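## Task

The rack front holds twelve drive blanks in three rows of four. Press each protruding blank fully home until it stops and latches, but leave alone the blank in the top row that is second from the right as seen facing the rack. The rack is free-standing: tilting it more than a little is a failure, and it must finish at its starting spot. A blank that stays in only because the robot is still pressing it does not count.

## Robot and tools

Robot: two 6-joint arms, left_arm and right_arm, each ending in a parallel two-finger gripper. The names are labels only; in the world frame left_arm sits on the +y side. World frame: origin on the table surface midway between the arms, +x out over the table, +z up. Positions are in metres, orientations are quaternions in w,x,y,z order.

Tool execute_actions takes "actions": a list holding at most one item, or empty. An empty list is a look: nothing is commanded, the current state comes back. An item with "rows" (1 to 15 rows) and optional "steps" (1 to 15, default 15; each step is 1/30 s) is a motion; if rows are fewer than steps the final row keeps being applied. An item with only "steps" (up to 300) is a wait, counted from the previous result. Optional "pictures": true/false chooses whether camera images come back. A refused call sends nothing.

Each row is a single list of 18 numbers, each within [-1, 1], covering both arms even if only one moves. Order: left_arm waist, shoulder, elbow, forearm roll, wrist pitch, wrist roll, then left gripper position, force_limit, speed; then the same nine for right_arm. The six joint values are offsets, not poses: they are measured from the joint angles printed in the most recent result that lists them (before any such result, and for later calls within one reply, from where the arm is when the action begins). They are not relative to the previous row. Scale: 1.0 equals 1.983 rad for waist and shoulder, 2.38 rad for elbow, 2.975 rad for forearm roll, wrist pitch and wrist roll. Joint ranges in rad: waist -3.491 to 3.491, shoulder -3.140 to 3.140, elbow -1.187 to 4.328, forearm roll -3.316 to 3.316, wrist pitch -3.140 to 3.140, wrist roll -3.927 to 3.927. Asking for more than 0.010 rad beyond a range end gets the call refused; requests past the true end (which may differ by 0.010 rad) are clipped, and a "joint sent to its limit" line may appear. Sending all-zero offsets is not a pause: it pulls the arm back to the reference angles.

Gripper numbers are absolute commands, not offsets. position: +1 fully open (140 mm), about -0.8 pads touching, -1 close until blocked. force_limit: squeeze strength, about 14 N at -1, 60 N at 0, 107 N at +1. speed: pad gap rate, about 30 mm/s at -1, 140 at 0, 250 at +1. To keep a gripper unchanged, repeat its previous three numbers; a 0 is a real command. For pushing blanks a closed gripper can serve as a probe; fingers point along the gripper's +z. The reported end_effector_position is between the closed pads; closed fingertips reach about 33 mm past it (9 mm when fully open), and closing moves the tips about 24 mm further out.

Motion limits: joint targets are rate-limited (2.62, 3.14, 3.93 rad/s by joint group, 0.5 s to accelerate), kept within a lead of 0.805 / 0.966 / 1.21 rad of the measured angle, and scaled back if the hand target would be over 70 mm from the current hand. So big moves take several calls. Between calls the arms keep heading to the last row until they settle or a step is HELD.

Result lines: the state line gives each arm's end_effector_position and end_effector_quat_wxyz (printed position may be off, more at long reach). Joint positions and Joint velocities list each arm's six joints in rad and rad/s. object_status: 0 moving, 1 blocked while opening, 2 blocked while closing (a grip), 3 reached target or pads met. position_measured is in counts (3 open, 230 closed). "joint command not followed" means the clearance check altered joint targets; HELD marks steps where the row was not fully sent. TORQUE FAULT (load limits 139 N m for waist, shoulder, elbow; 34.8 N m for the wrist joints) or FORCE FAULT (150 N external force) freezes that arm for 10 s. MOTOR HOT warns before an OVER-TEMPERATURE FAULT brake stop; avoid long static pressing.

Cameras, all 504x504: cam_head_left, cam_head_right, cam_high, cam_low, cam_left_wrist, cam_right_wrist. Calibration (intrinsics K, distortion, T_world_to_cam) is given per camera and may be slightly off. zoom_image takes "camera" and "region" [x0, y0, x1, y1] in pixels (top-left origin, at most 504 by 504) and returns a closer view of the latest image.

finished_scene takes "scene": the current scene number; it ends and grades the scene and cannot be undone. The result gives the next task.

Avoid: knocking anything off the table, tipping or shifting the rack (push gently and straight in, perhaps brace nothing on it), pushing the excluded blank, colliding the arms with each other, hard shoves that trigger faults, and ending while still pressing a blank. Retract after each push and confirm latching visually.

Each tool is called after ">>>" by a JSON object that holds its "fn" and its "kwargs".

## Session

>>> {"fn": "execute_actions", "kwargs": {"actions": []}}

Scene clock: 0.00 s of 4500.00 s.
left_arm: end_effector_position=(+0.3000, +0.2331, +0.2981) position_measured=3 object_status=3 end_effector_quat_wxyz=(-0.034, +0.822, -0.550, -0.142) | right_arm: end_effector_position=(+0.6656, -0.6776, +0.2140) position_measured=3 object_status=3 end_effector_quat_wxyz=(-0.232, +0.641, -0.607, +0.409)
Joint positions: left_arm=[-0.387 -0.003  0.136 -0.12  -1.98   0.795] | right_arm=[-0.141  0.141 -0.234 -0.169 -0.22   0.485]
Joint velocities: left_arm=[-0.    -0.     0.    -0.    -0.002  0.   ] | right_arm=[-0.     0.    -0.    -0.002  0.     0.   ]
camera_calibration (this result's frames):
cam_left_wrist: T_world_to_cam=[[-0.934113, -0.322645, 0.152751, 0.296552], [-0.14962, 0.742363, 0.653078, -0.324135], [-0.324109, 0.587194, -0.741725, 0.382337], [0, 0, 0, 1]] pos_world=[0.352435, 0.111801, 0.449976]
cam_right_wrist: T_world_to_cam=[[-0.60531, 0.035585, -0.795194, 0.594444], [-0.179164, 0.967274, 0.179667, 0.738271], [0.775565, 0.251225, -0.579125, -0.0332829], [0, 0, 0, 1]] pos_world=[0.517908, -0.726902, 0.320781]

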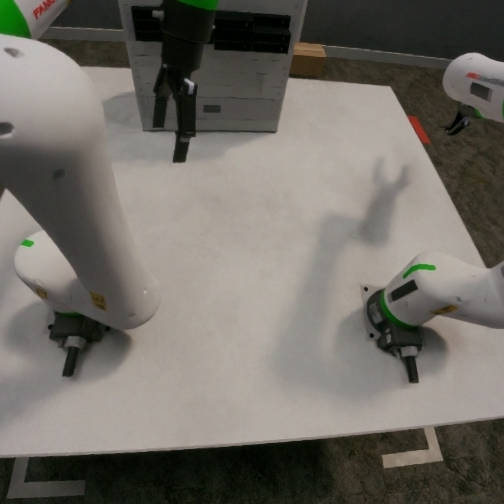

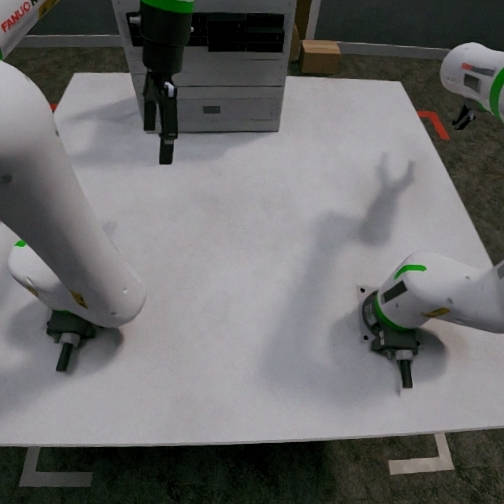

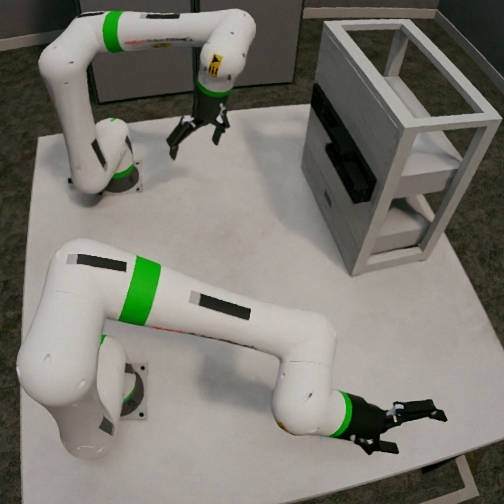

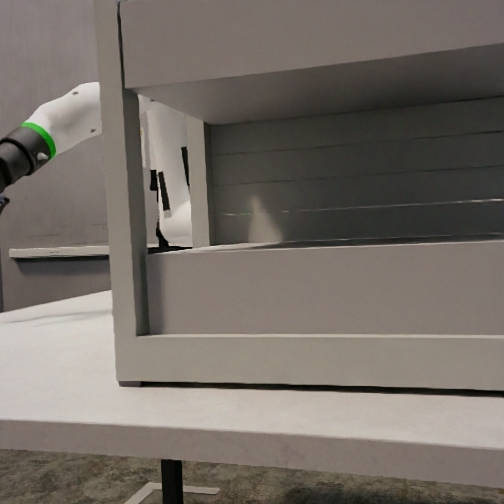

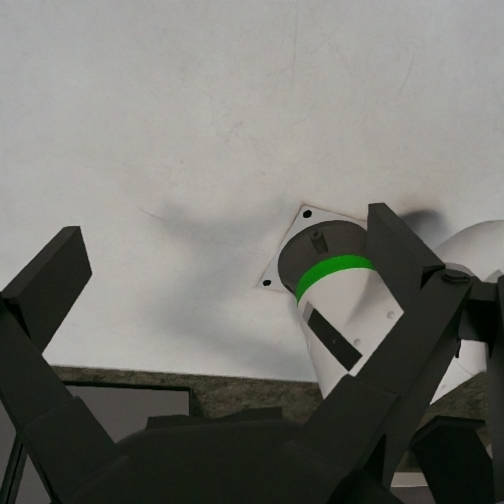

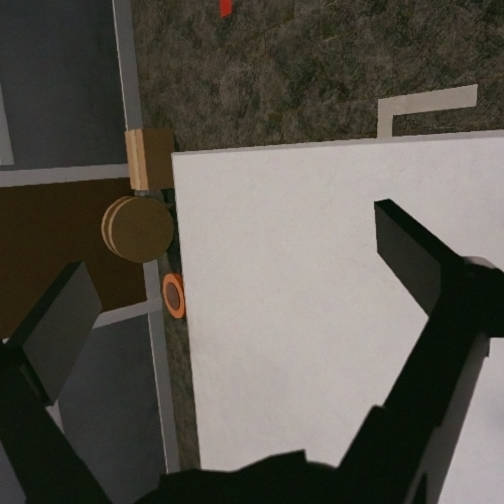

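>>> {"fn": "execute_actions", "kwargs": {"actions": [{"rows":[[0.6,0,0,0,0,0,1,0,0,0,-0.071,0.0143,-0.417,0.3765,0.28,-1,0,0]]}], "pictures": false}}

>>> {"fn": "execute_actions", "kwargs": {"actions": [{"steps":30}], "pictures": false}}

>>> {"fn": "execute_actions", "kwargs": {"actions": [{"rows":[[0,0,0,0,0,0,1,0,0,0.6,0,0,0,0,0,-1,0,0]]}], "pictures": false}}

>>> {"fn": "execute_actions", "kwargs": {"actions": [{"steps":50}]}}

>>> {"fn": "zoom_image", "kwargs": {"camera": "cam_head_left", "region": [110,0,310,100]}}

>>> {"fn": "zoom_image", "kwargs": {"camera": "cam_high", "region": [280,70,420,210]}}

Scene clock: 13.93 s of 4500.00 s.
left_arm: end_effector_position=(+0.3624, +0.3430, +0.2981) position_measured=3 object_status=3 end_effector_quat_wxyz=(-0.007, +0.909, -0.390, -0.146) | right_arm: end_effector_position=(+0.6778, -0.7235, +0.3485) position_measured=103 object_status=0 end_effector_quat_wxyz=(+0.305, -0.453, +0.590, -0.594)
Joint positions: left_arm=[-0.017 -0.003  0.136 -0.12  -1.98   0.795] | right_arm=[-0.141  0.082 -0.22  -0.684  0.247  0.832]
Joint velocities: left_arm=[ 0.995 -0.001 -0.     0.001 -0.     0.   ] | right_arm=[-0.    -0.151  0.037 -1.322  1.193  0.888]
Steps of this call (steps 1 to 90: nothing new was sent; then 10.43 s passed at rest; steps 91 to 105: all 15 steps of this action). Readings (joint positions | what the end effector reports):
91: left_arm=[-0.387 -0.003 0.136 -0.120 -1.980 0.795] | right_arm=[-0.141 0.141 -0.234 -0.169 -0.220 0.485] | left_arm position_measured=3 object_status=3 | right_arm position_measured=3 object_status=0
92: left_arm=[-0.385 -0.003 0.136 -0.120 -1.980 0.795] | right_arm=[-0.141 0.141 -0.234 -0.172 -0.217 0.487] | left_arm position_measured=3 object_status=3 | right_arm position_measured=5 object_status=0
94: left_arm=[-0.364 -0.003 0.136 -0.120 -1.980 0.795] | right_arm=[-0.141 0.137 -0.234 -0.203 -0.188 0.508] | left_arm position_measured=3 object_status=3 | right_arm position_measured=20 object_status=0
98: left_arm=[-0.254 -0.003 0.136 -0.120 -1.980 0.795] | right_arm=[-0.141 0.119 -0.229 -0.363 -0.042 0.617] | left_arm position_measured=3 object_status=3 | right_arm position_measured=50 object_status=0
105: the state above

Scene clock: 14.93 s of 4500.00 s.
left_arm: end_effector_position=(+0.3410, +0.6156, +0.2981) position_measured=3 object_status=3 end_effector_quat_wxyz=(+0.051, +0.989, +0.005, -0.137) | right_arm: end_effector_position=(+0.4964, -0.8169, +0.3835) position_measured=233 object_status=3 end_effector_quat_wxyz=(+0.140, -0.142, +0.693, -0.693)
Joint positions: left_arm=[ 0.803 -0.003  0.136 -0.12  -1.98   0.795] | right_arm=[-0.141  0.    -0.2   -1.409  0.9    1.318]
Joint velocities: left_arm=[ 0.001  0.001  0.    -0.     0.     0.   ] | right_arm=[-0.001  0.001 -0.    -0.     0.001 -0.   ]
Steps of this call (steps 1 to 30: the robot went on to your last target). Readings (joint positions | what the end effector reports):
1: left_arm=[0.017 -0.003 0.136 -0.120 -1.980 0.795] | right_arm=[-0.141 0.077 -0.219 -0.729 0.287 0.862] | left_arm position_measured=3 object_status=3 | right_arm position_measured=111 object_status=0
2: left_arm=[0.051 -0.003 0.136 -0.120 -1.980 0.795] | right_arm=[-0.141 0.072 -0.218 -0.774 0.327 0.892] | left_arm position_measured=3 object_status=3 | right_arm position_measured=119 object_status=0
4: left_arm=[0.118 -0.003 0.136 -0.120 -1.980 0.795] | right_arm=[-0.141 0.062 -0.215 -0.862 0.407 0.951] | left_arm position_measured=3 object_status=3 | right_arm position_measured=134 object_status=0
8: left_arm=[0.253 -0.003 0.136 -0.120 -1.980 0.795] | right_arm=[-0.141 0.043 -0.211 -1.035 0.562 1.067] | left_arm position_measured=3 object_status=3 | right_arm position_measured=164 object_status=0
30: the state above

Scene clock: 15.43 s of 4500.00 s.
left_arm: end_effector_position=(+0.3410, +0.6156, +0.2981) position_measured=3 object_status=3 end_effector_quat_wxyz=(+0.051, +0.989, +0.005, -0.137) | right_arm: end_effector_position=(+0.5958, -0.6726, +0.3835) position_measured=233 object_status=3 end_effector_quat_wxyz=(+0.227, -0.229, +0.669, -0.670)
Joint positions: left_arm=[ 0.803 -0.003  0.136 -0.12  -1.98   0.795] | right_arm=[ 0.114  0.    -0.2   -1.41   0.9    1.318]
Joint velocities: left_arm=[ 0.001  0.    -0.    -0.    -0.001 -0.   ] | right_arm=[ 0.619  0.     0.     0.001  0.    -0.   ]
Steps of this call (steps 1 to 15: all 15 steps of this action). Readings (joint positions | what the end effector reports):
1: left_arm=[0.803 -0.003 0.136 -0.120 -1.980 0.795] | right_arm=[-0.141 0.000 -0.200 -1.409 0.900 1.318] | left_arm position_measured=3 object_status=3 | right_arm position_measured=233 object_status=3
2: left_arm=[0.803 -0.003 0.136 -0.120 -1.980 0.795] | right_arm=[-0.139 0.000 -0.200 -1.409 0.900 1.318] | left_arm position_measured=3 object_status=3 | right_arm position_measured=233 object_status=3
4: left_arm=[0.803 -0.003 0.136 -0.120 -1.980 0.795] | right_arm=[-0.118 0.000 -0.200 -1.409 0.900 1.318] | left_arm position_measured=3 object_status=3 | right_arm position_measured=233 object_status=3
8: left_arm=[0.803 -0.003 0.136 -0.120 -1.980 0.795] | right_arm=[-0.032 0.000 -0.200 -1.410 0.900 1.318] | left_arm position_measured=3 object_status=3 | right_arm position_measured=233 object_status=3
15: the state above

Scene clock: 17.10 s of 4500.00 s.
left_arm: end_effector_position=(+0.3410, +0.6156, +0.2981) position_measured=3 object_status=3 end_effector_quat_wxyz=(+0.051, +0.989, +0.005, -0.137) | right_arm: end_effector_position=(+0.6006, -0.0515, +0.3835) position_measured=233 object_status=3 end_effector_quat_wxyz=(+0.504, -0.506, +0.494, -0.495)
Joint positions: left_arm=[ 0.803 -0.003  0.136 -0.12  -1.98   0.795] | right_arm=[ 1.049  0.    -0.2   -1.41   0.9    1.318]
Joint velocities: left_arm=[-0.001  0.     0.    -0.001  0.001  0.   ] | right_arm=[ 0.002 -0.     0.    -0.001  0.001 -0.   ]
Steps of this call (steps 1 to 50: the robot went on to your last target). Readings (joint positions | what the end effector reports):
1: left_arm=[0.803 -0.003 0.136 -0.120 -1.980 0.795] | right_arm=[0.135 0.000 -0.200 -1.410 0.900 1.318] | left_arm position_measured=3 object_status=3 | right_arm position_measured=233 object_status=3
2: left_arm=[0.803 -0.003 0.136 -0.120 -1.980 0.795] | right_arm=[0.156 0.000 -0.200 -1.410 0.900 1.318] | left_arm position_measured=3 object_status=3 | right_arm position_measured=233 object_status=3
4: left_arm=[0.803 -0.003 0.136 -0.120 -1.980 0.795] | right_arm=[0.198 0.000 -0.200 -1.410 0.900 1.318] | left_arm position_measured=3 object_status=3 | right_arm position_measured=233 object_status=3
8: left_arm=[0.803 -0.003 0.136 -0.120 -1.980 0.795] | right_arm=[0.282 0.000 -0.200 -1.410 0.900 1.318] | left_arm position_measured=3 object_status=3 | right_arm position_measured=233 object_status=3
50: the state above
camera_calibration (this result's frames):
cam_left_wrist: T_world_to_cam=[[-0.0479144, -0.987102, 0.152751, 0.565101], [-0.744756, 0.137213, 0.653078, -0.0264774], [-0.665614, -0.0824705, -0.741725, 0.699725], [0, 0, 0, 1]] pos_world=[0.473105, 0.619152, 0.449976]
cam_right_wrist: T_world_to_cam=[[-0.0551776, 0.178896, -0.98232, 0.416313], [-0.454585, 0.871441, 0.184237, 0.249337], [0.888993, 0.456713, 0.0332392, -0.334373], [0, 0, 0, 1]] pos_world=[0.433571, -0.139047, 0.37413]

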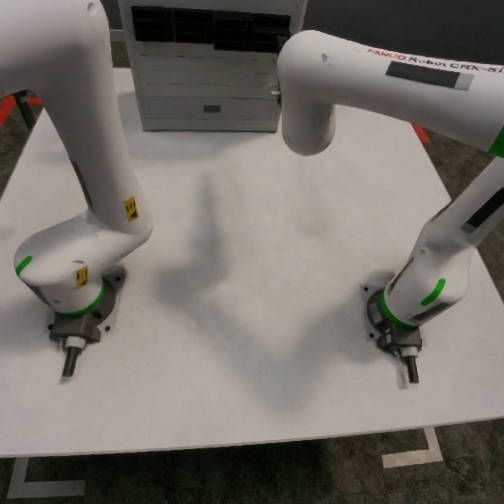

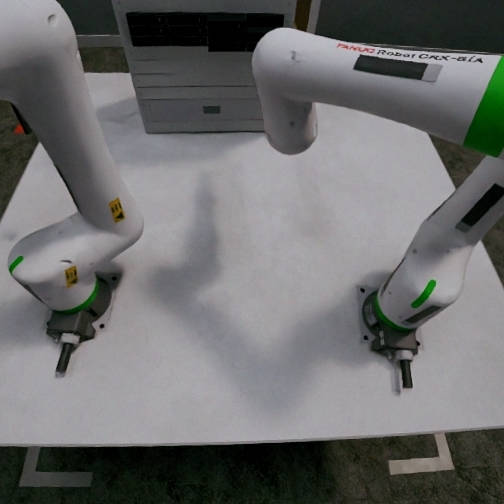

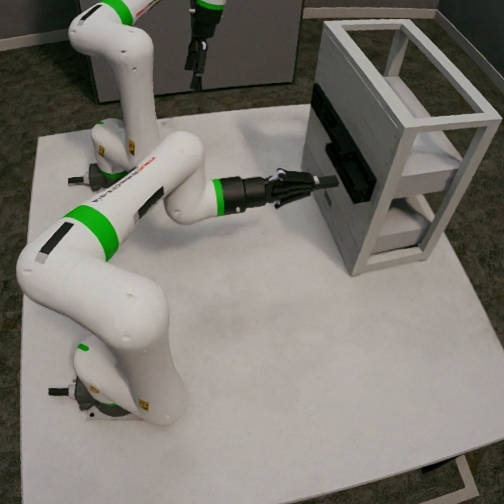

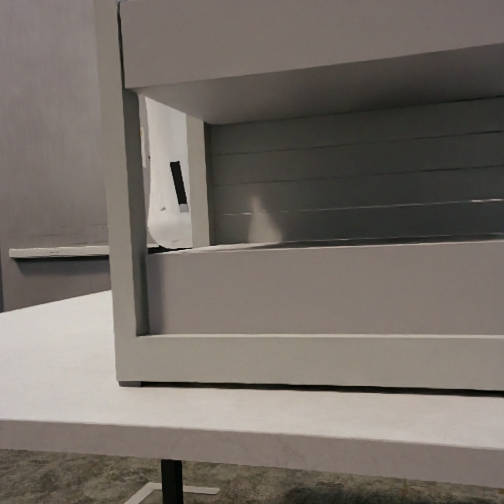

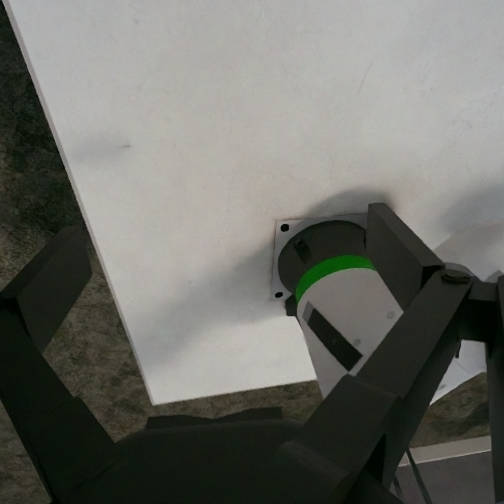

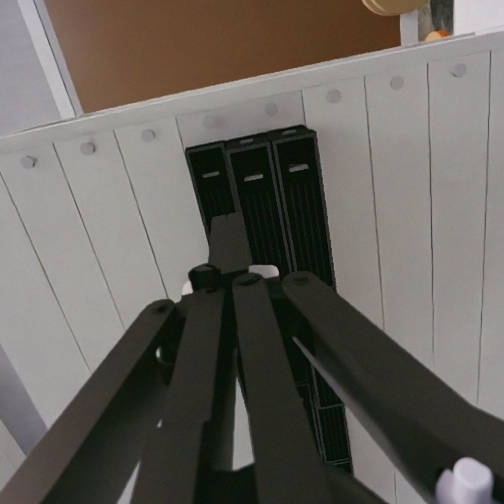

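Region (110, 0, 310, 100) of cam_head_left's 504x504 image, scaled by 2.520, with more detail than that image has.

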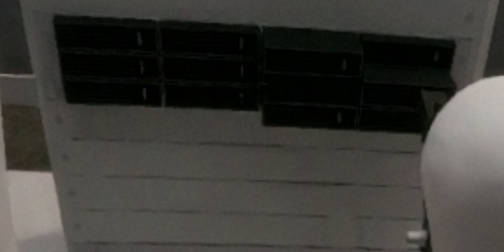

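Region (280, 70, 420, 210) of cam_high's 504x504 image, scaled by 3.600, with more detail than that image has.

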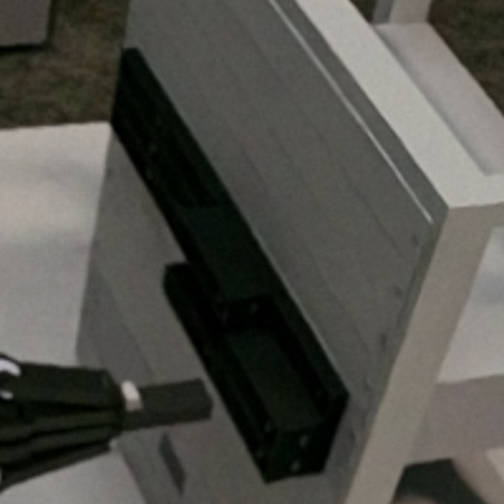

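>>> {"fn": "execute_actions", "kwargs": {"actions": [{"rows":[[0,0,0,0,0,0,1,0,0,-0.007,0.0746,0.0345,0.0195,0,-0.031,-1,0,0]]}]}}

Scene clock: 24.57 s of 4500.00 s.
left_arm: end_effector_position=(+0.3410, +0.6156, +0.2981) position_measured=3 object_status=3 end_effector_quat_wxyz=(+0.051, +0.989, +0.005, -0.137) | right_arm: end_effector_position=(+0.6394, -0.0242, +0.3553) position_measured=233 object_status=3 end_effector_quat_wxyz=(+0.506, -0.504, +0.495, -0.495)
Joint positions: left_arm=[ 0.803 -0.003  0.136 -0.12  -1.98   0.795] | right_arm=[ 1.035  0.148 -0.118 -1.351  0.9    1.225]
Joint velocities: left_arm=[ 0.001 -0.    -0.     0.001  0.     0.   ] | right_arm=[ 0.     0.002  0.     0.001 -0.    -0.   ]
Steps of this call (steps 1 to 15: the robot went on to your last target; steps 16 to 90: nothing new was sent; then 3.97 s passed at rest; steps 91 to 105: all 15 steps of this action). Readings (joint positions | what the end effector reports):
91: left_arm=[0.803 -0.003 0.136 -0.120 -1.980 0.795] | right_arm=[1.049 0.000 -0.200 -1.409 0.900 1.318] | left_arm position_measured=3 object_status=3 | right_arm position_measured=233 object_status=3
92: left_arm=[0.803 -0.003 0.136 -0.120 -1.980 0.795] | right_arm=[1.049 0.002 -0.199 -1.409 0.900 1.317] | left_arm position_measured=3 object_status=3 | right_arm position_measured=233 object_status=3
94: left_arm=[0.803 -0.003 0.136 -0.120 -1.980 0.795] | right_arm=[1.047 0.023 -0.188 -1.400 0.900 1.304] | left_arm position_measured=3 object_status=3 | right_arm position_measured=233 object_status=3
98: left_arm=[0.803 -0.003 0.136 -0.120 -1.980 0.795] | right_arm=[1.038 0.116 -0.136 -1.364 0.900 1.246] | left_arm position_measured=3 object_status=3 | right_arm position_measured=233 object_status=3
105: the state above
camera_calibration (this result's frames):
cam_left_wrist: T_world_to_cam=[[-0.0479218, -0.987102, 0.152751, 0.565101], [-0.744755, 0.137218, 0.653078, -0.02648], [-0.665615, -0.0824655, -0.741725, 0.699723], [0, 0, 0, 1]] pos_world=[0.473106, 0.619149, 0.449976]
cam_right_wrist: T_world_to_cam=[[-0.0537999, 0.184434, -0.981371, 0.384853], [-0.454345, 0.870647, 0.188532, 0.246722], [0.8892, 0.456024, 0.0369558, -0.381862], [0, 0, 0, 1]] pos_world=[0.472354, -0.111649, 0.34528]

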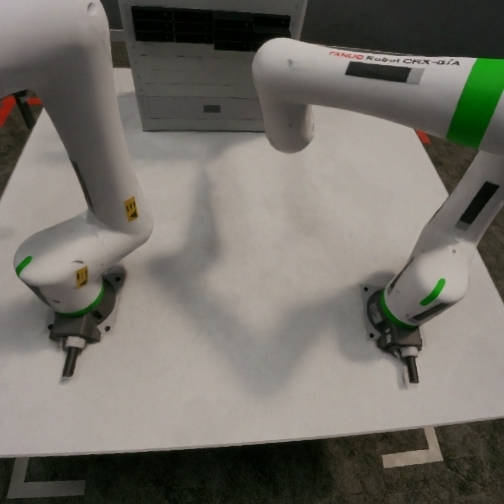

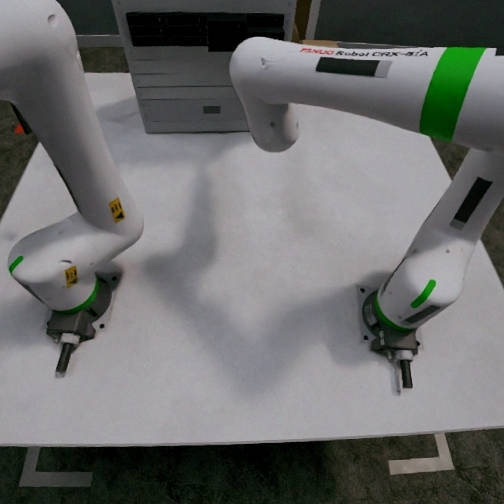

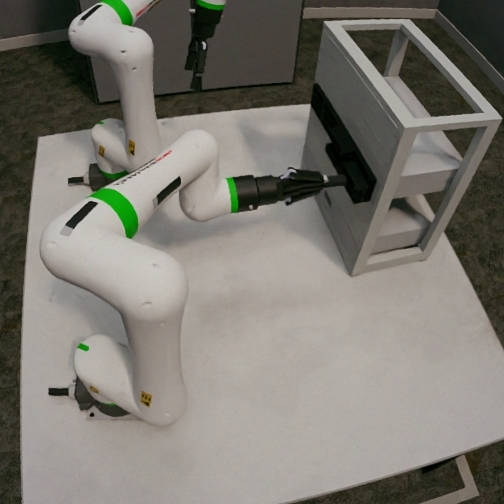

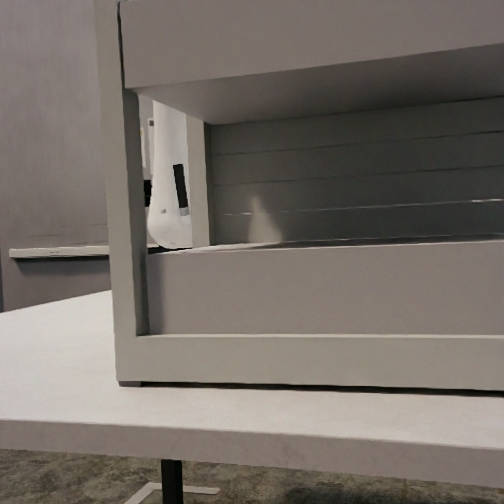

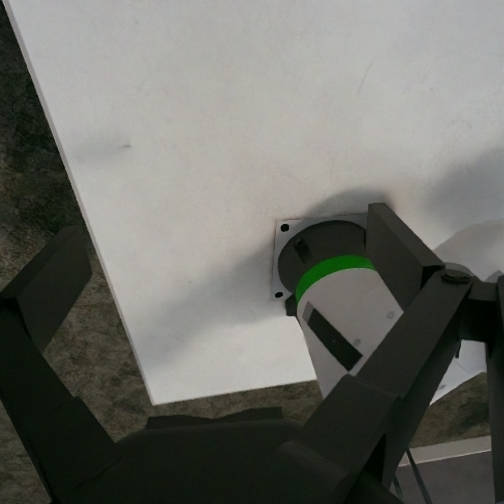

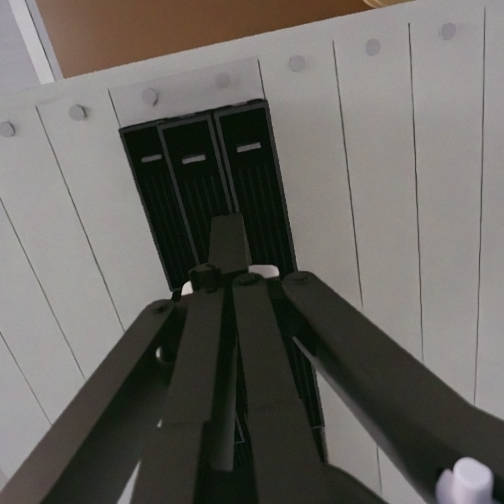

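>>> {"fn": "execute_actions", "kwargs": {"actions": [{"rows":[[0,0,0,0,0,0,1,0,0,-0.009,-0.011,-0.003,0,-0.006,0,-1,0,0]],"steps":8}], "pictures": false}}

>>> {"fn": "execute_actions", "kwargs": {"actions": [{"rows":[[0,0,0,0,0,0,1,0,0,-0.0082,0.0088,0.0085,0,-0.0055,0,-1,0,0],[0,0,0,0,0,0,1,0,0,-0.0082,0.0088,0.0085,0,-0.0055,0,-1,0,0],[0,0,0,0,0,0,1,0,0,-0.0082,0.0088,0.0085,0,-0.0055,0,-1,0,0],[0,0,0,0,0,0,1,0,0,-0.0123,0.0132,0.0128,0,-0.0082,0,-1,0,0],[0,0,0,0,0,0,1,0,0,-0.0123,0.0132,0.0128,0,-0.0082,0,-1,0,0],[0,0,0,0,0,0,1,0,0,-0.0164,0.0176,0.017,0,-0.011,0,-1,0,0],[0,0,0,0,0,0,1,0,0,-0.0164,0.0176,0.017,0,-0.011,0,-1,0,0],[0,0,0,0,0,0,1,0,0,-0.0205,0.022,0.0213,0,-0.0137,0,-1,0,0],[0,0,0,0,0,0,1,0,0,-0.0205,0.022,0.0213,0,-0.0137,0,-1,0,0],[0,0,0,0,0,0,1,0,0,-0.0246,0.0264,0.0255,0,-0.0165,0,-1,0,0]]}]}}

>>> {"fn": "zoom_image", "kwargs": {"camera": "cam_right_wrist", "region": [100,60,350,310]}}

Scene clock: 33.03 s of 4500.00 s.
left_arm: end_effector_position=(+0.3410, +0.6156, +0.2981) position_measured=3 object_status=3 end_effector_quat_wxyz=(+0.051, +0.989, +0.005, -0.137) | right_arm: end_effector_position=(+0.6417, -0.0341, +0.3635) position_measured=233 object_status=3 end_effector_quat_wxyz=(+0.509, -0.500, +0.497, -0.493)
Joint positions: left_arm=[ 0.803 -0.003  0.136 -0.12  -1.98   0.795] | right_arm=[ 1.017  0.126 -0.125 -1.351  0.882  1.225]
Joint velocities: left_arm=[-0.001  0.    -0.001  0.001  0.001  0.   ] | right_arm=[-0.002 -0.003 -0.002 -0.001 -0.001  0.   ]
Steps of this call (steps 1 to 15: the robot went on to your last target; steps 16 to 90: nothing new was sent; then 5.20 s passed at rest; steps 91 to 98: all 8 steps of this action). Readings (joint positions | what the end effector reports):
91: left_arm=[0.803 -0.003 0.136 -0.120 -1.980 0.795] | right_arm=[1.035 0.148 -0.118 -1.351 0.900 1.225] | left_arm position_measured=3 object_status=3 | right_arm position_measured=233 object_status=3
92: left_arm=[0.803 -0.003 0.136 -0.120 -1.980 0.795] | right_arm=[1.033 0.146 -0.118 -1.351 0.898 1.225] | left_arm position_measured=3 object_status=3 | right_arm position_measured=233 object_status=3
94: left_arm=[0.803 -0.003 0.136 -0.120 -1.980 0.795] | right_arm=[1.021 0.132 -0.123 -1.351 0.886 1.225] | left_arm position_measured=3 object_status=3 | right_arm position_measured=233 object_status=3
98: the state above

Scene clock: 33.53 s of 4500.00 s.
left_arm: end_effector_position=(+0.3410, +0.6156, +0.2981) position_measured=3 object_status=3 end_effector_quat_wxyz=(+0.051, +0.989, +0.005, -0.137) | right_arm: end_effector_position=(+0.6723, -0.0331, +0.3598) position_measured=233 object_status=3 end_effector_quat_wxyz=(+0.508, -0.501, +0.502, -0.489)
Joint positions: left_arm=[ 0.803 -0.003  0.136 -0.12  -1.98   0.795] | right_arm=[ 0.969  0.178 -0.065 -1.351  0.833  1.225]
Joint velocities: left_arm=[ 0.002 -0.     0.001  0.001 -0.001  0.   ] | right_arm=[-0.005  0.005  0.006  0.001 -0.005  0.   ]
Steps of this call (steps 1 to 15: all 15 steps of this action). Readings (joint positions | what the end effector reports):
1: left_arm=[0.803 -0.003 0.136 -0.120 -1.980 0.795] | right_arm=[1.017 0.126 -0.125 -1.351 0.882 1.225] | left_arm position_measured=3 object_status=3 | right_arm position_measured=233 object_status=3
2: left_arm=[0.803 -0.003 0.136 -0.120 -1.980 0.795] | right_arm=[1.015 0.128 -0.123 -1.351 0.880 1.225] | left_arm position_measured=3 object_status=3 | right_arm position_measured=233 object_status=3
4: left_arm=[0.803 -0.003 0.136 -0.120 -1.980 0.795] | right_arm=[1.004 0.140 -0.109 -1.351 0.869 1.225] | left_arm position_measured=3 object_status=3 | right_arm position_measured=233 object_status=3
8: left_arm=[0.803 -0.003 0.136 -0.120 -1.980 0.795] | right_arm=[0.988 0.157 -0.089 -1.351 0.853 1.225] | left_arm position_measured=3 object_status=3 | right_arm position_measured=233 object_status=3
15: the state above
camera_calibration (this result's frames):
cam_left_wrist: T_world_to_cam=[[-0.0479217, -0.987102, 0.152751, 0.565101], [-0.744755, 0.137218, 0.653078, -0.0264798], [-0.665615, -0.0824653, -0.741725, 0.699723], [0, 0, 0, 1]] pos_world=[0.473106, 0.619149, 0.449976]
cam_right_wrist: T_world_to_cam=[[-0.0598429, 0.201422, -0.977675, 0.395946], [-0.450095, 0.868768, 0.206535, 0.259107], [0.890973, 0.452406, 0.0386693, -0.409203], [0, 0, 0, 1]] pos_world=[0.504906, -0.11973, 0.349415]

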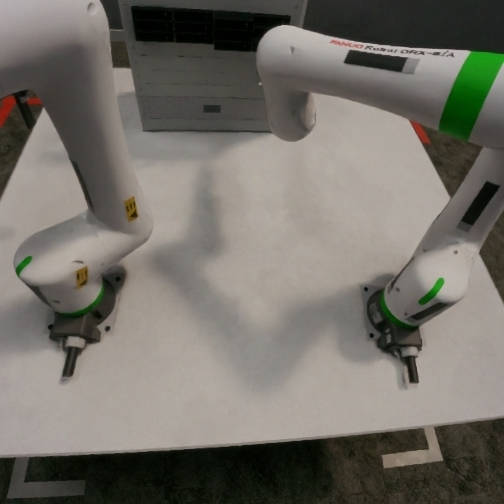

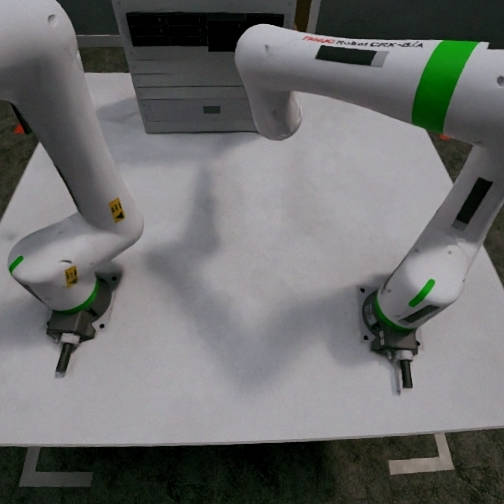

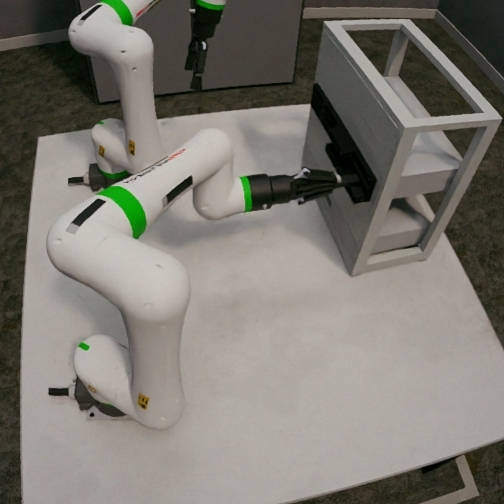

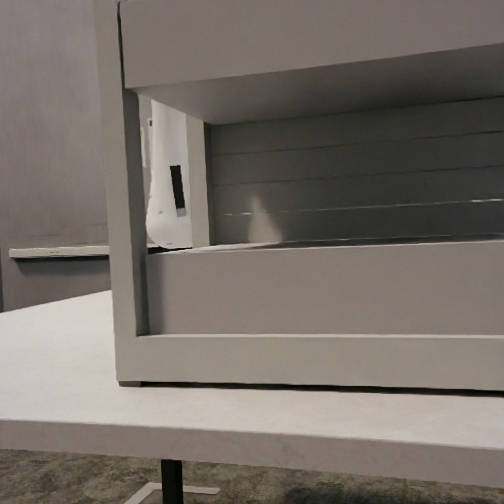

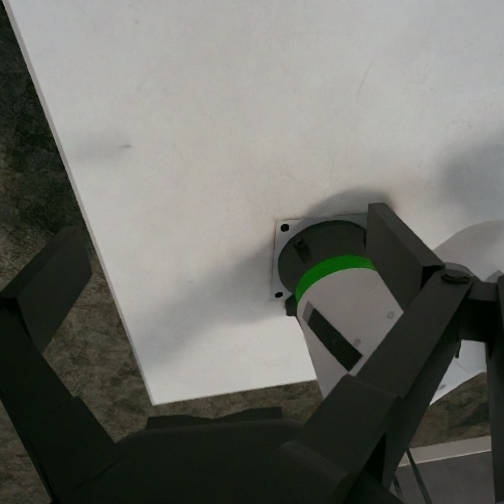

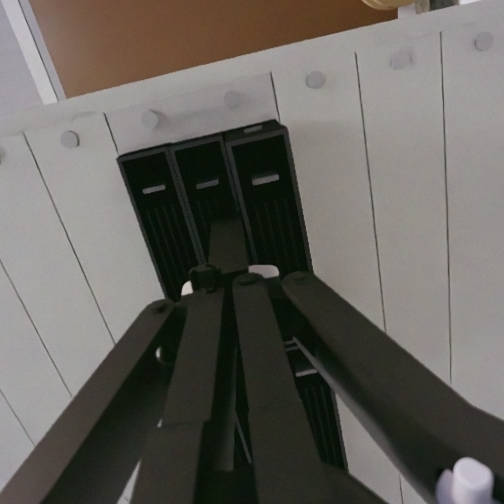

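Region (100, 60, 350, 310) of cam_right_wrist's 504x504 image, scaled by 2.016, with more detail than that image has.

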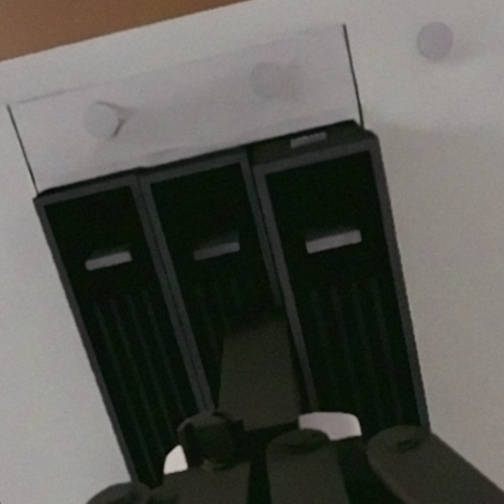

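>>> {"fn": "execute_actions", "kwargs": {"actions": [{"rows":[[0,0,0,0,0,0,1,0,0,-0.003,0.0036,0.004,0,-0.002,0,-1,0,0]],"steps":10}]}}

>>> {"fn": "zoom_image", "kwargs": {"camera": "cam_right_wrist", "region": [100,60,350,310]}}

Scene clock: 36.87 s of 4500.00 s.
left_arm: end_effector_position=(+0.3410, +0.6156, +0.2981) position_measured=3 object_status=3 end_effector_quat_wxyz=(+0.051, +0.989, +0.005, -0.137) | right_arm: end_effector_position=(+0.6766, -0.0327, +0.3601) position_measured=233 object_status=3 end_effector_quat_wxyz=(+0.508, -0.500, +0.503, -0.489)
Joint positions: left_arm=[ 0.803 -0.003  0.136 -0.12  -1.98   0.795] | right_arm=[ 0.963  0.186 -0.055 -1.351  0.827  1.225]
Joint velocities: left_arm=[ 0.001  0.    -0.002  0.     0.001  0.   ] | right_arm=[-0.001  0.     0.    -0.     0.001  0.   ]
Steps of this call (steps 1 to 15: the robot went on to your last target; steps 16 to 90: nothing new was sent; steps 91 to 100: all 10 steps of this action). Readings (joint positions | what the end effector reports):
91: left_arm=[0.803 -0.003 0.136 -0.120 -1.980 0.795] | right_arm=[0.968 0.179 -0.064 -1.351 0.833 1.225] | left_arm position_measured=3 object_status=3 | right_arm position_measured=233 object_status=3
92: left_arm=[0.803 -0.003 0.136 -0.120 -1.980 0.795] | right_arm=[0.967 0.180 -0.062 -1.351 0.831 1.225] | left_arm position_measured=3 object_status=3 | right_arm position_measured=233 object_status=3
94: left_arm=[0.803 -0.003 0.136 -0.120 -1.980 0.795] | right_arm=[0.963 0.185 -0.056 -1.351 0.828 1.225] | left_arm position_measured=3 object_status=3 | right_arm position_measured=233 object_status=3
98: left_arm=[0.803 -0.003 0.136 -0.120 -1.980 0.795] | right_arm=[0.963 0.186 -0.055 -1.351 0.827 1.225] | left_arm position_measured=3 object_status=3 | right_arm position_measured=233 object_status=3
100: the state above
camera_calibration (this result's frames):
cam_left_wrist: T_world_to_cam=[[-0.0479217, -0.987102, 0.152751, 0.565101], [-0.744755, 0.137218, 0.653078, -0.0264799], [-0.665615, -0.0824656, -0.741725, 0.699723], [0, 0, 0, 1]] pos_world=[0.473106, 0.619149, 0.449976]
cam_right_wrist: T_world_to_cam=[[-0.0600668, 0.203129, -0.977308, 0.396477], [-0.449772, 0.868546, 0.208167, 0.259782], [0.891121, 0.45207, 0.0391911, -0.41345], [0, 0, 0, 1]] pos_world=[0.509091, -0.11926, 0.349606]

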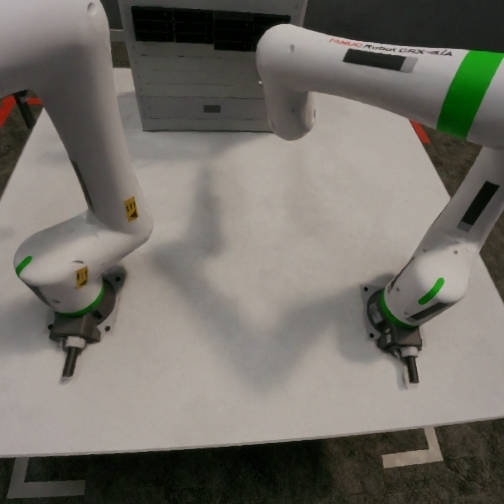

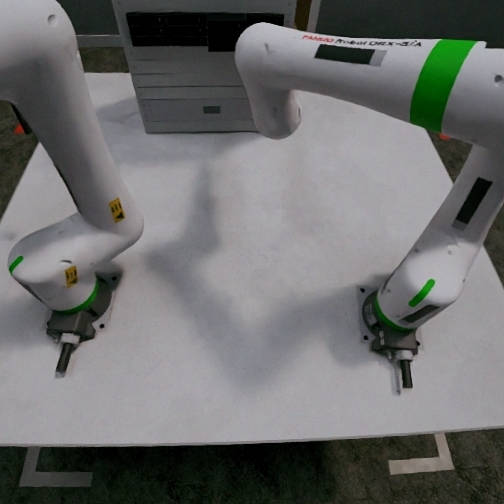

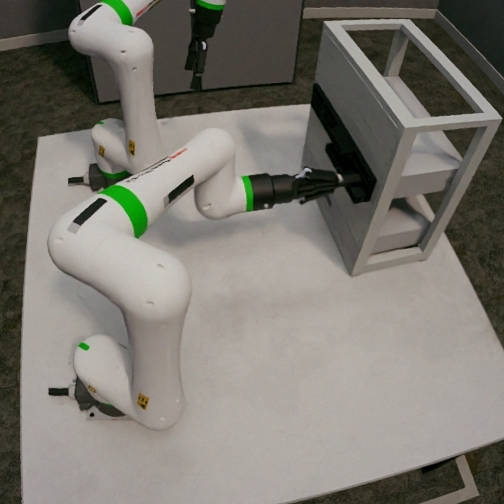

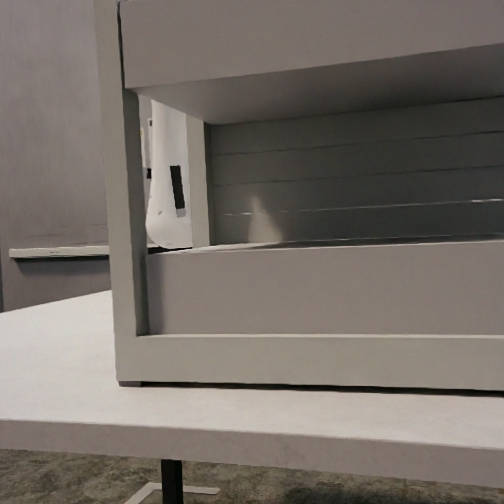

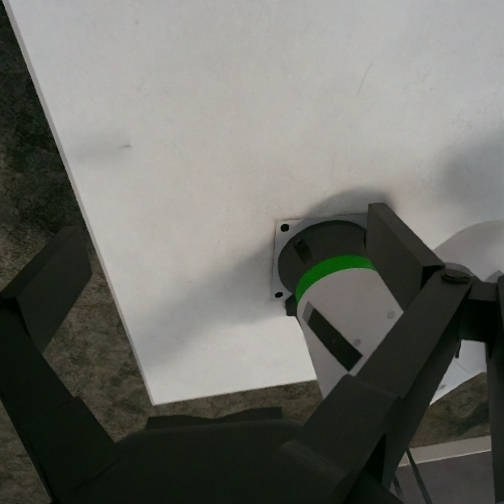

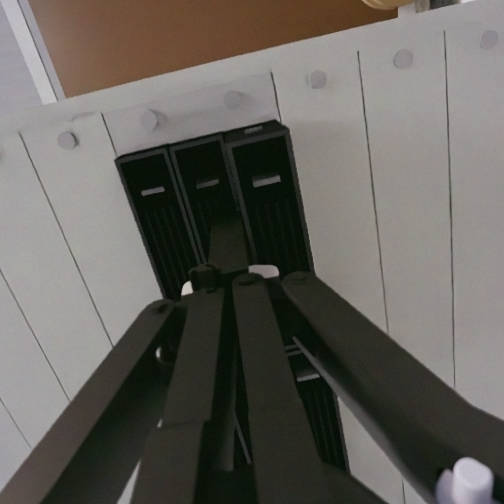

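Region (100, 60, 350, 310) of cam_right_wrist's 504x504 image, scaled by 2.016, with more detail than that image has.

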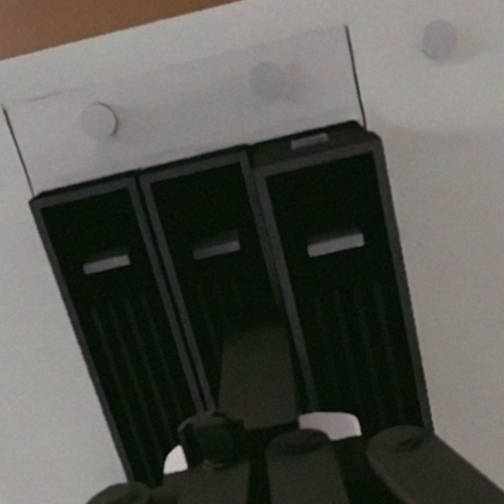

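>>> {"fn": "execute_actions", "kwargs": {"actions": [{"rows":[[0,0,0,0,0,0,1,0,0,-0.0022,0.0028,0.0032,0,-0.0015,0,-1,0,0]]}]}}

>>> {"fn": "zoom_image", "kwargs": {"camera": "cam_right_wrist", "region": [100,60,350,310]}}

Scene clock: 52.93 s of 4500.00 s.
left_arm: end_effector_position=(+0.3410, +0.6156, +0.2981) position_measured=3 object_status=3 end_effector_quat_wxyz=(+0.051, +0.989, +0.005, -0.137) | right_arm: end_effector_position=(+0.6798, -0.0322, +0.3605) position_measured=233 object_status=3 end_effector_quat_wxyz=(+0.508, -0.500, +0.503, -0.489)
Joint positions: left_arm=[ 0.803 -0.003  0.136 -0.12  -1.98   0.795] | right_arm=[ 0.958  0.191 -0.048 -1.351  0.823  1.225]
Joint velocities: left_arm=[ 0.    -0.    -0.001 -0.    -0.     0.   ] | right_arm=[-0.001  0.     0.     0.     0.    -0.   ]
Steps of this call (steps 1 to 15: the robot went on to your last target; steps 16 to 90: nothing new was sent; then 12.57 s passed at rest; steps 91 to 105: all 15 steps of this action). Readings (joint positions | what the end effector reports):
91: left_arm=[0.803 -0.003 0.136 -0.120 -1.980 0.795] | right_arm=[0.963 0.186 -0.055 -1.351 0.827 1.225] | left_arm position_measured=3 object_status=3 | right_arm position_measured=233 object_status=3
92: left_arm=[0.803 -0.003 0.136 -0.120 -1.980 0.795] | right_arm=[0.962 0.187 -0.053 -1.351 0.826 1.225] | left_arm position_measured=3 object_status=3 | right_arm position_measured=233 object_status=3
94: left_arm=[0.803 -0.003 0.136 -0.120 -1.980 0.795] | right_arm=[0.959 0.190 -0.048 -1.351 0.823 1.225] | left_arm position_measured=3 object_status=3 | right_arm position_measured=233 object_status=3
98: left_arm=[0.803 -0.003 0.136 -0.120 -1.980 0.795] | right_arm=[0.958 0.191 -0.048 -1.351 0.823 1.225] | left_arm position_measured=3 object_status=3 | right_arm position_measured=233 object_status=3
105: the state above
camera_calibration (this result's frames):
cam_left_wrist: T_world_to_cam=[[-0.0479218, -0.987102, 0.152751, 0.565101], [-0.744755, 0.137218, 0.653078, -0.02648], [-0.665615, -0.0824653, -0.741725, 0.699723], [0, 0, 0, 1]] pos_world=[0.473106, 0.619149, 0.449976]
cam_right_wrist: T_world_to_cam=[[-0.0600334, 0.204605, -0.977002, 0.396871], [-0.449636, 0.868303, 0.20947, 0.260212], [0.891192, 0.45187, 0.0398707, -0.416847], [0, 0, 0, 1]] pos_world=[0.512317, -0.118784, 0.349857]

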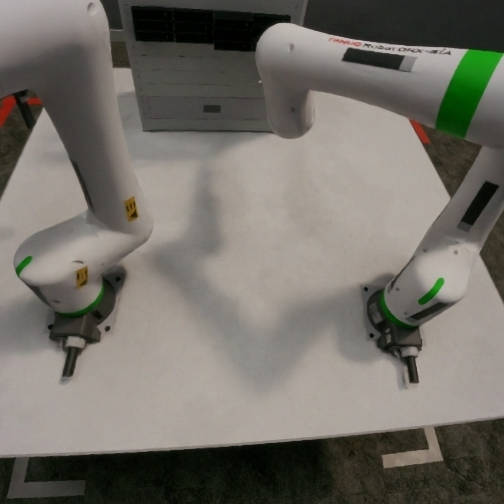

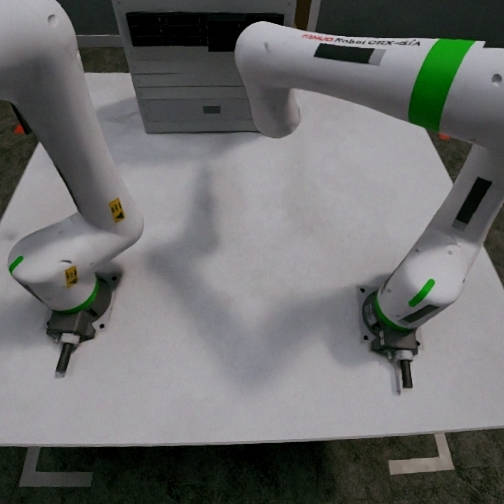

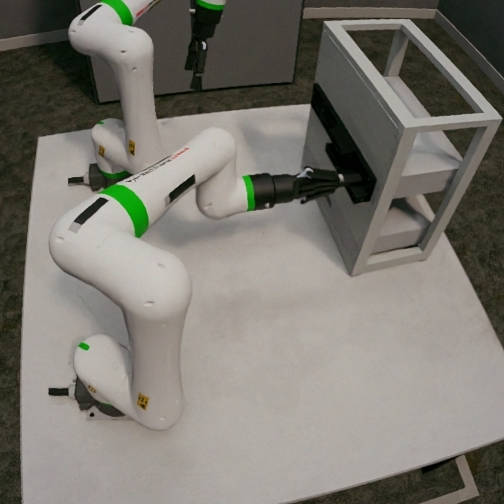

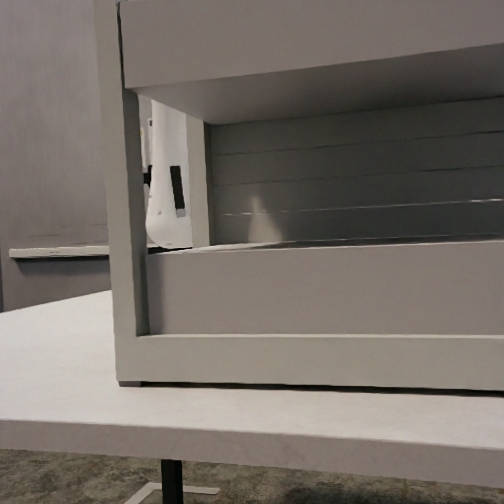

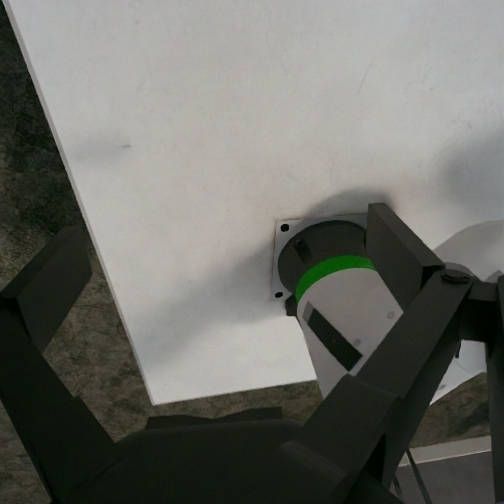

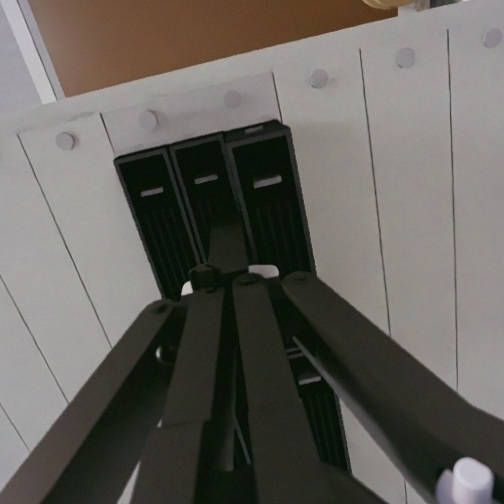

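Region (100, 60, 350, 310) of cam_right_wrist's 504x504 image, scaled by 2.016, with more detail than that image has.

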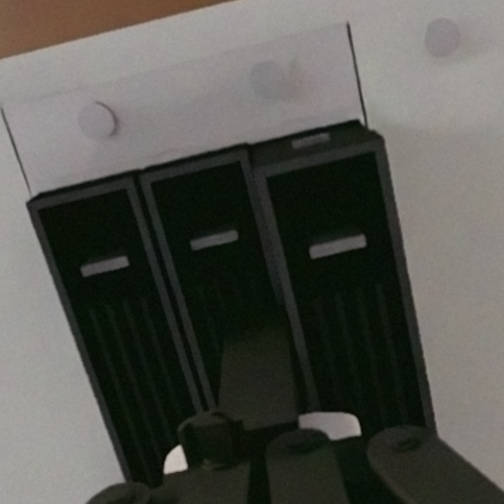

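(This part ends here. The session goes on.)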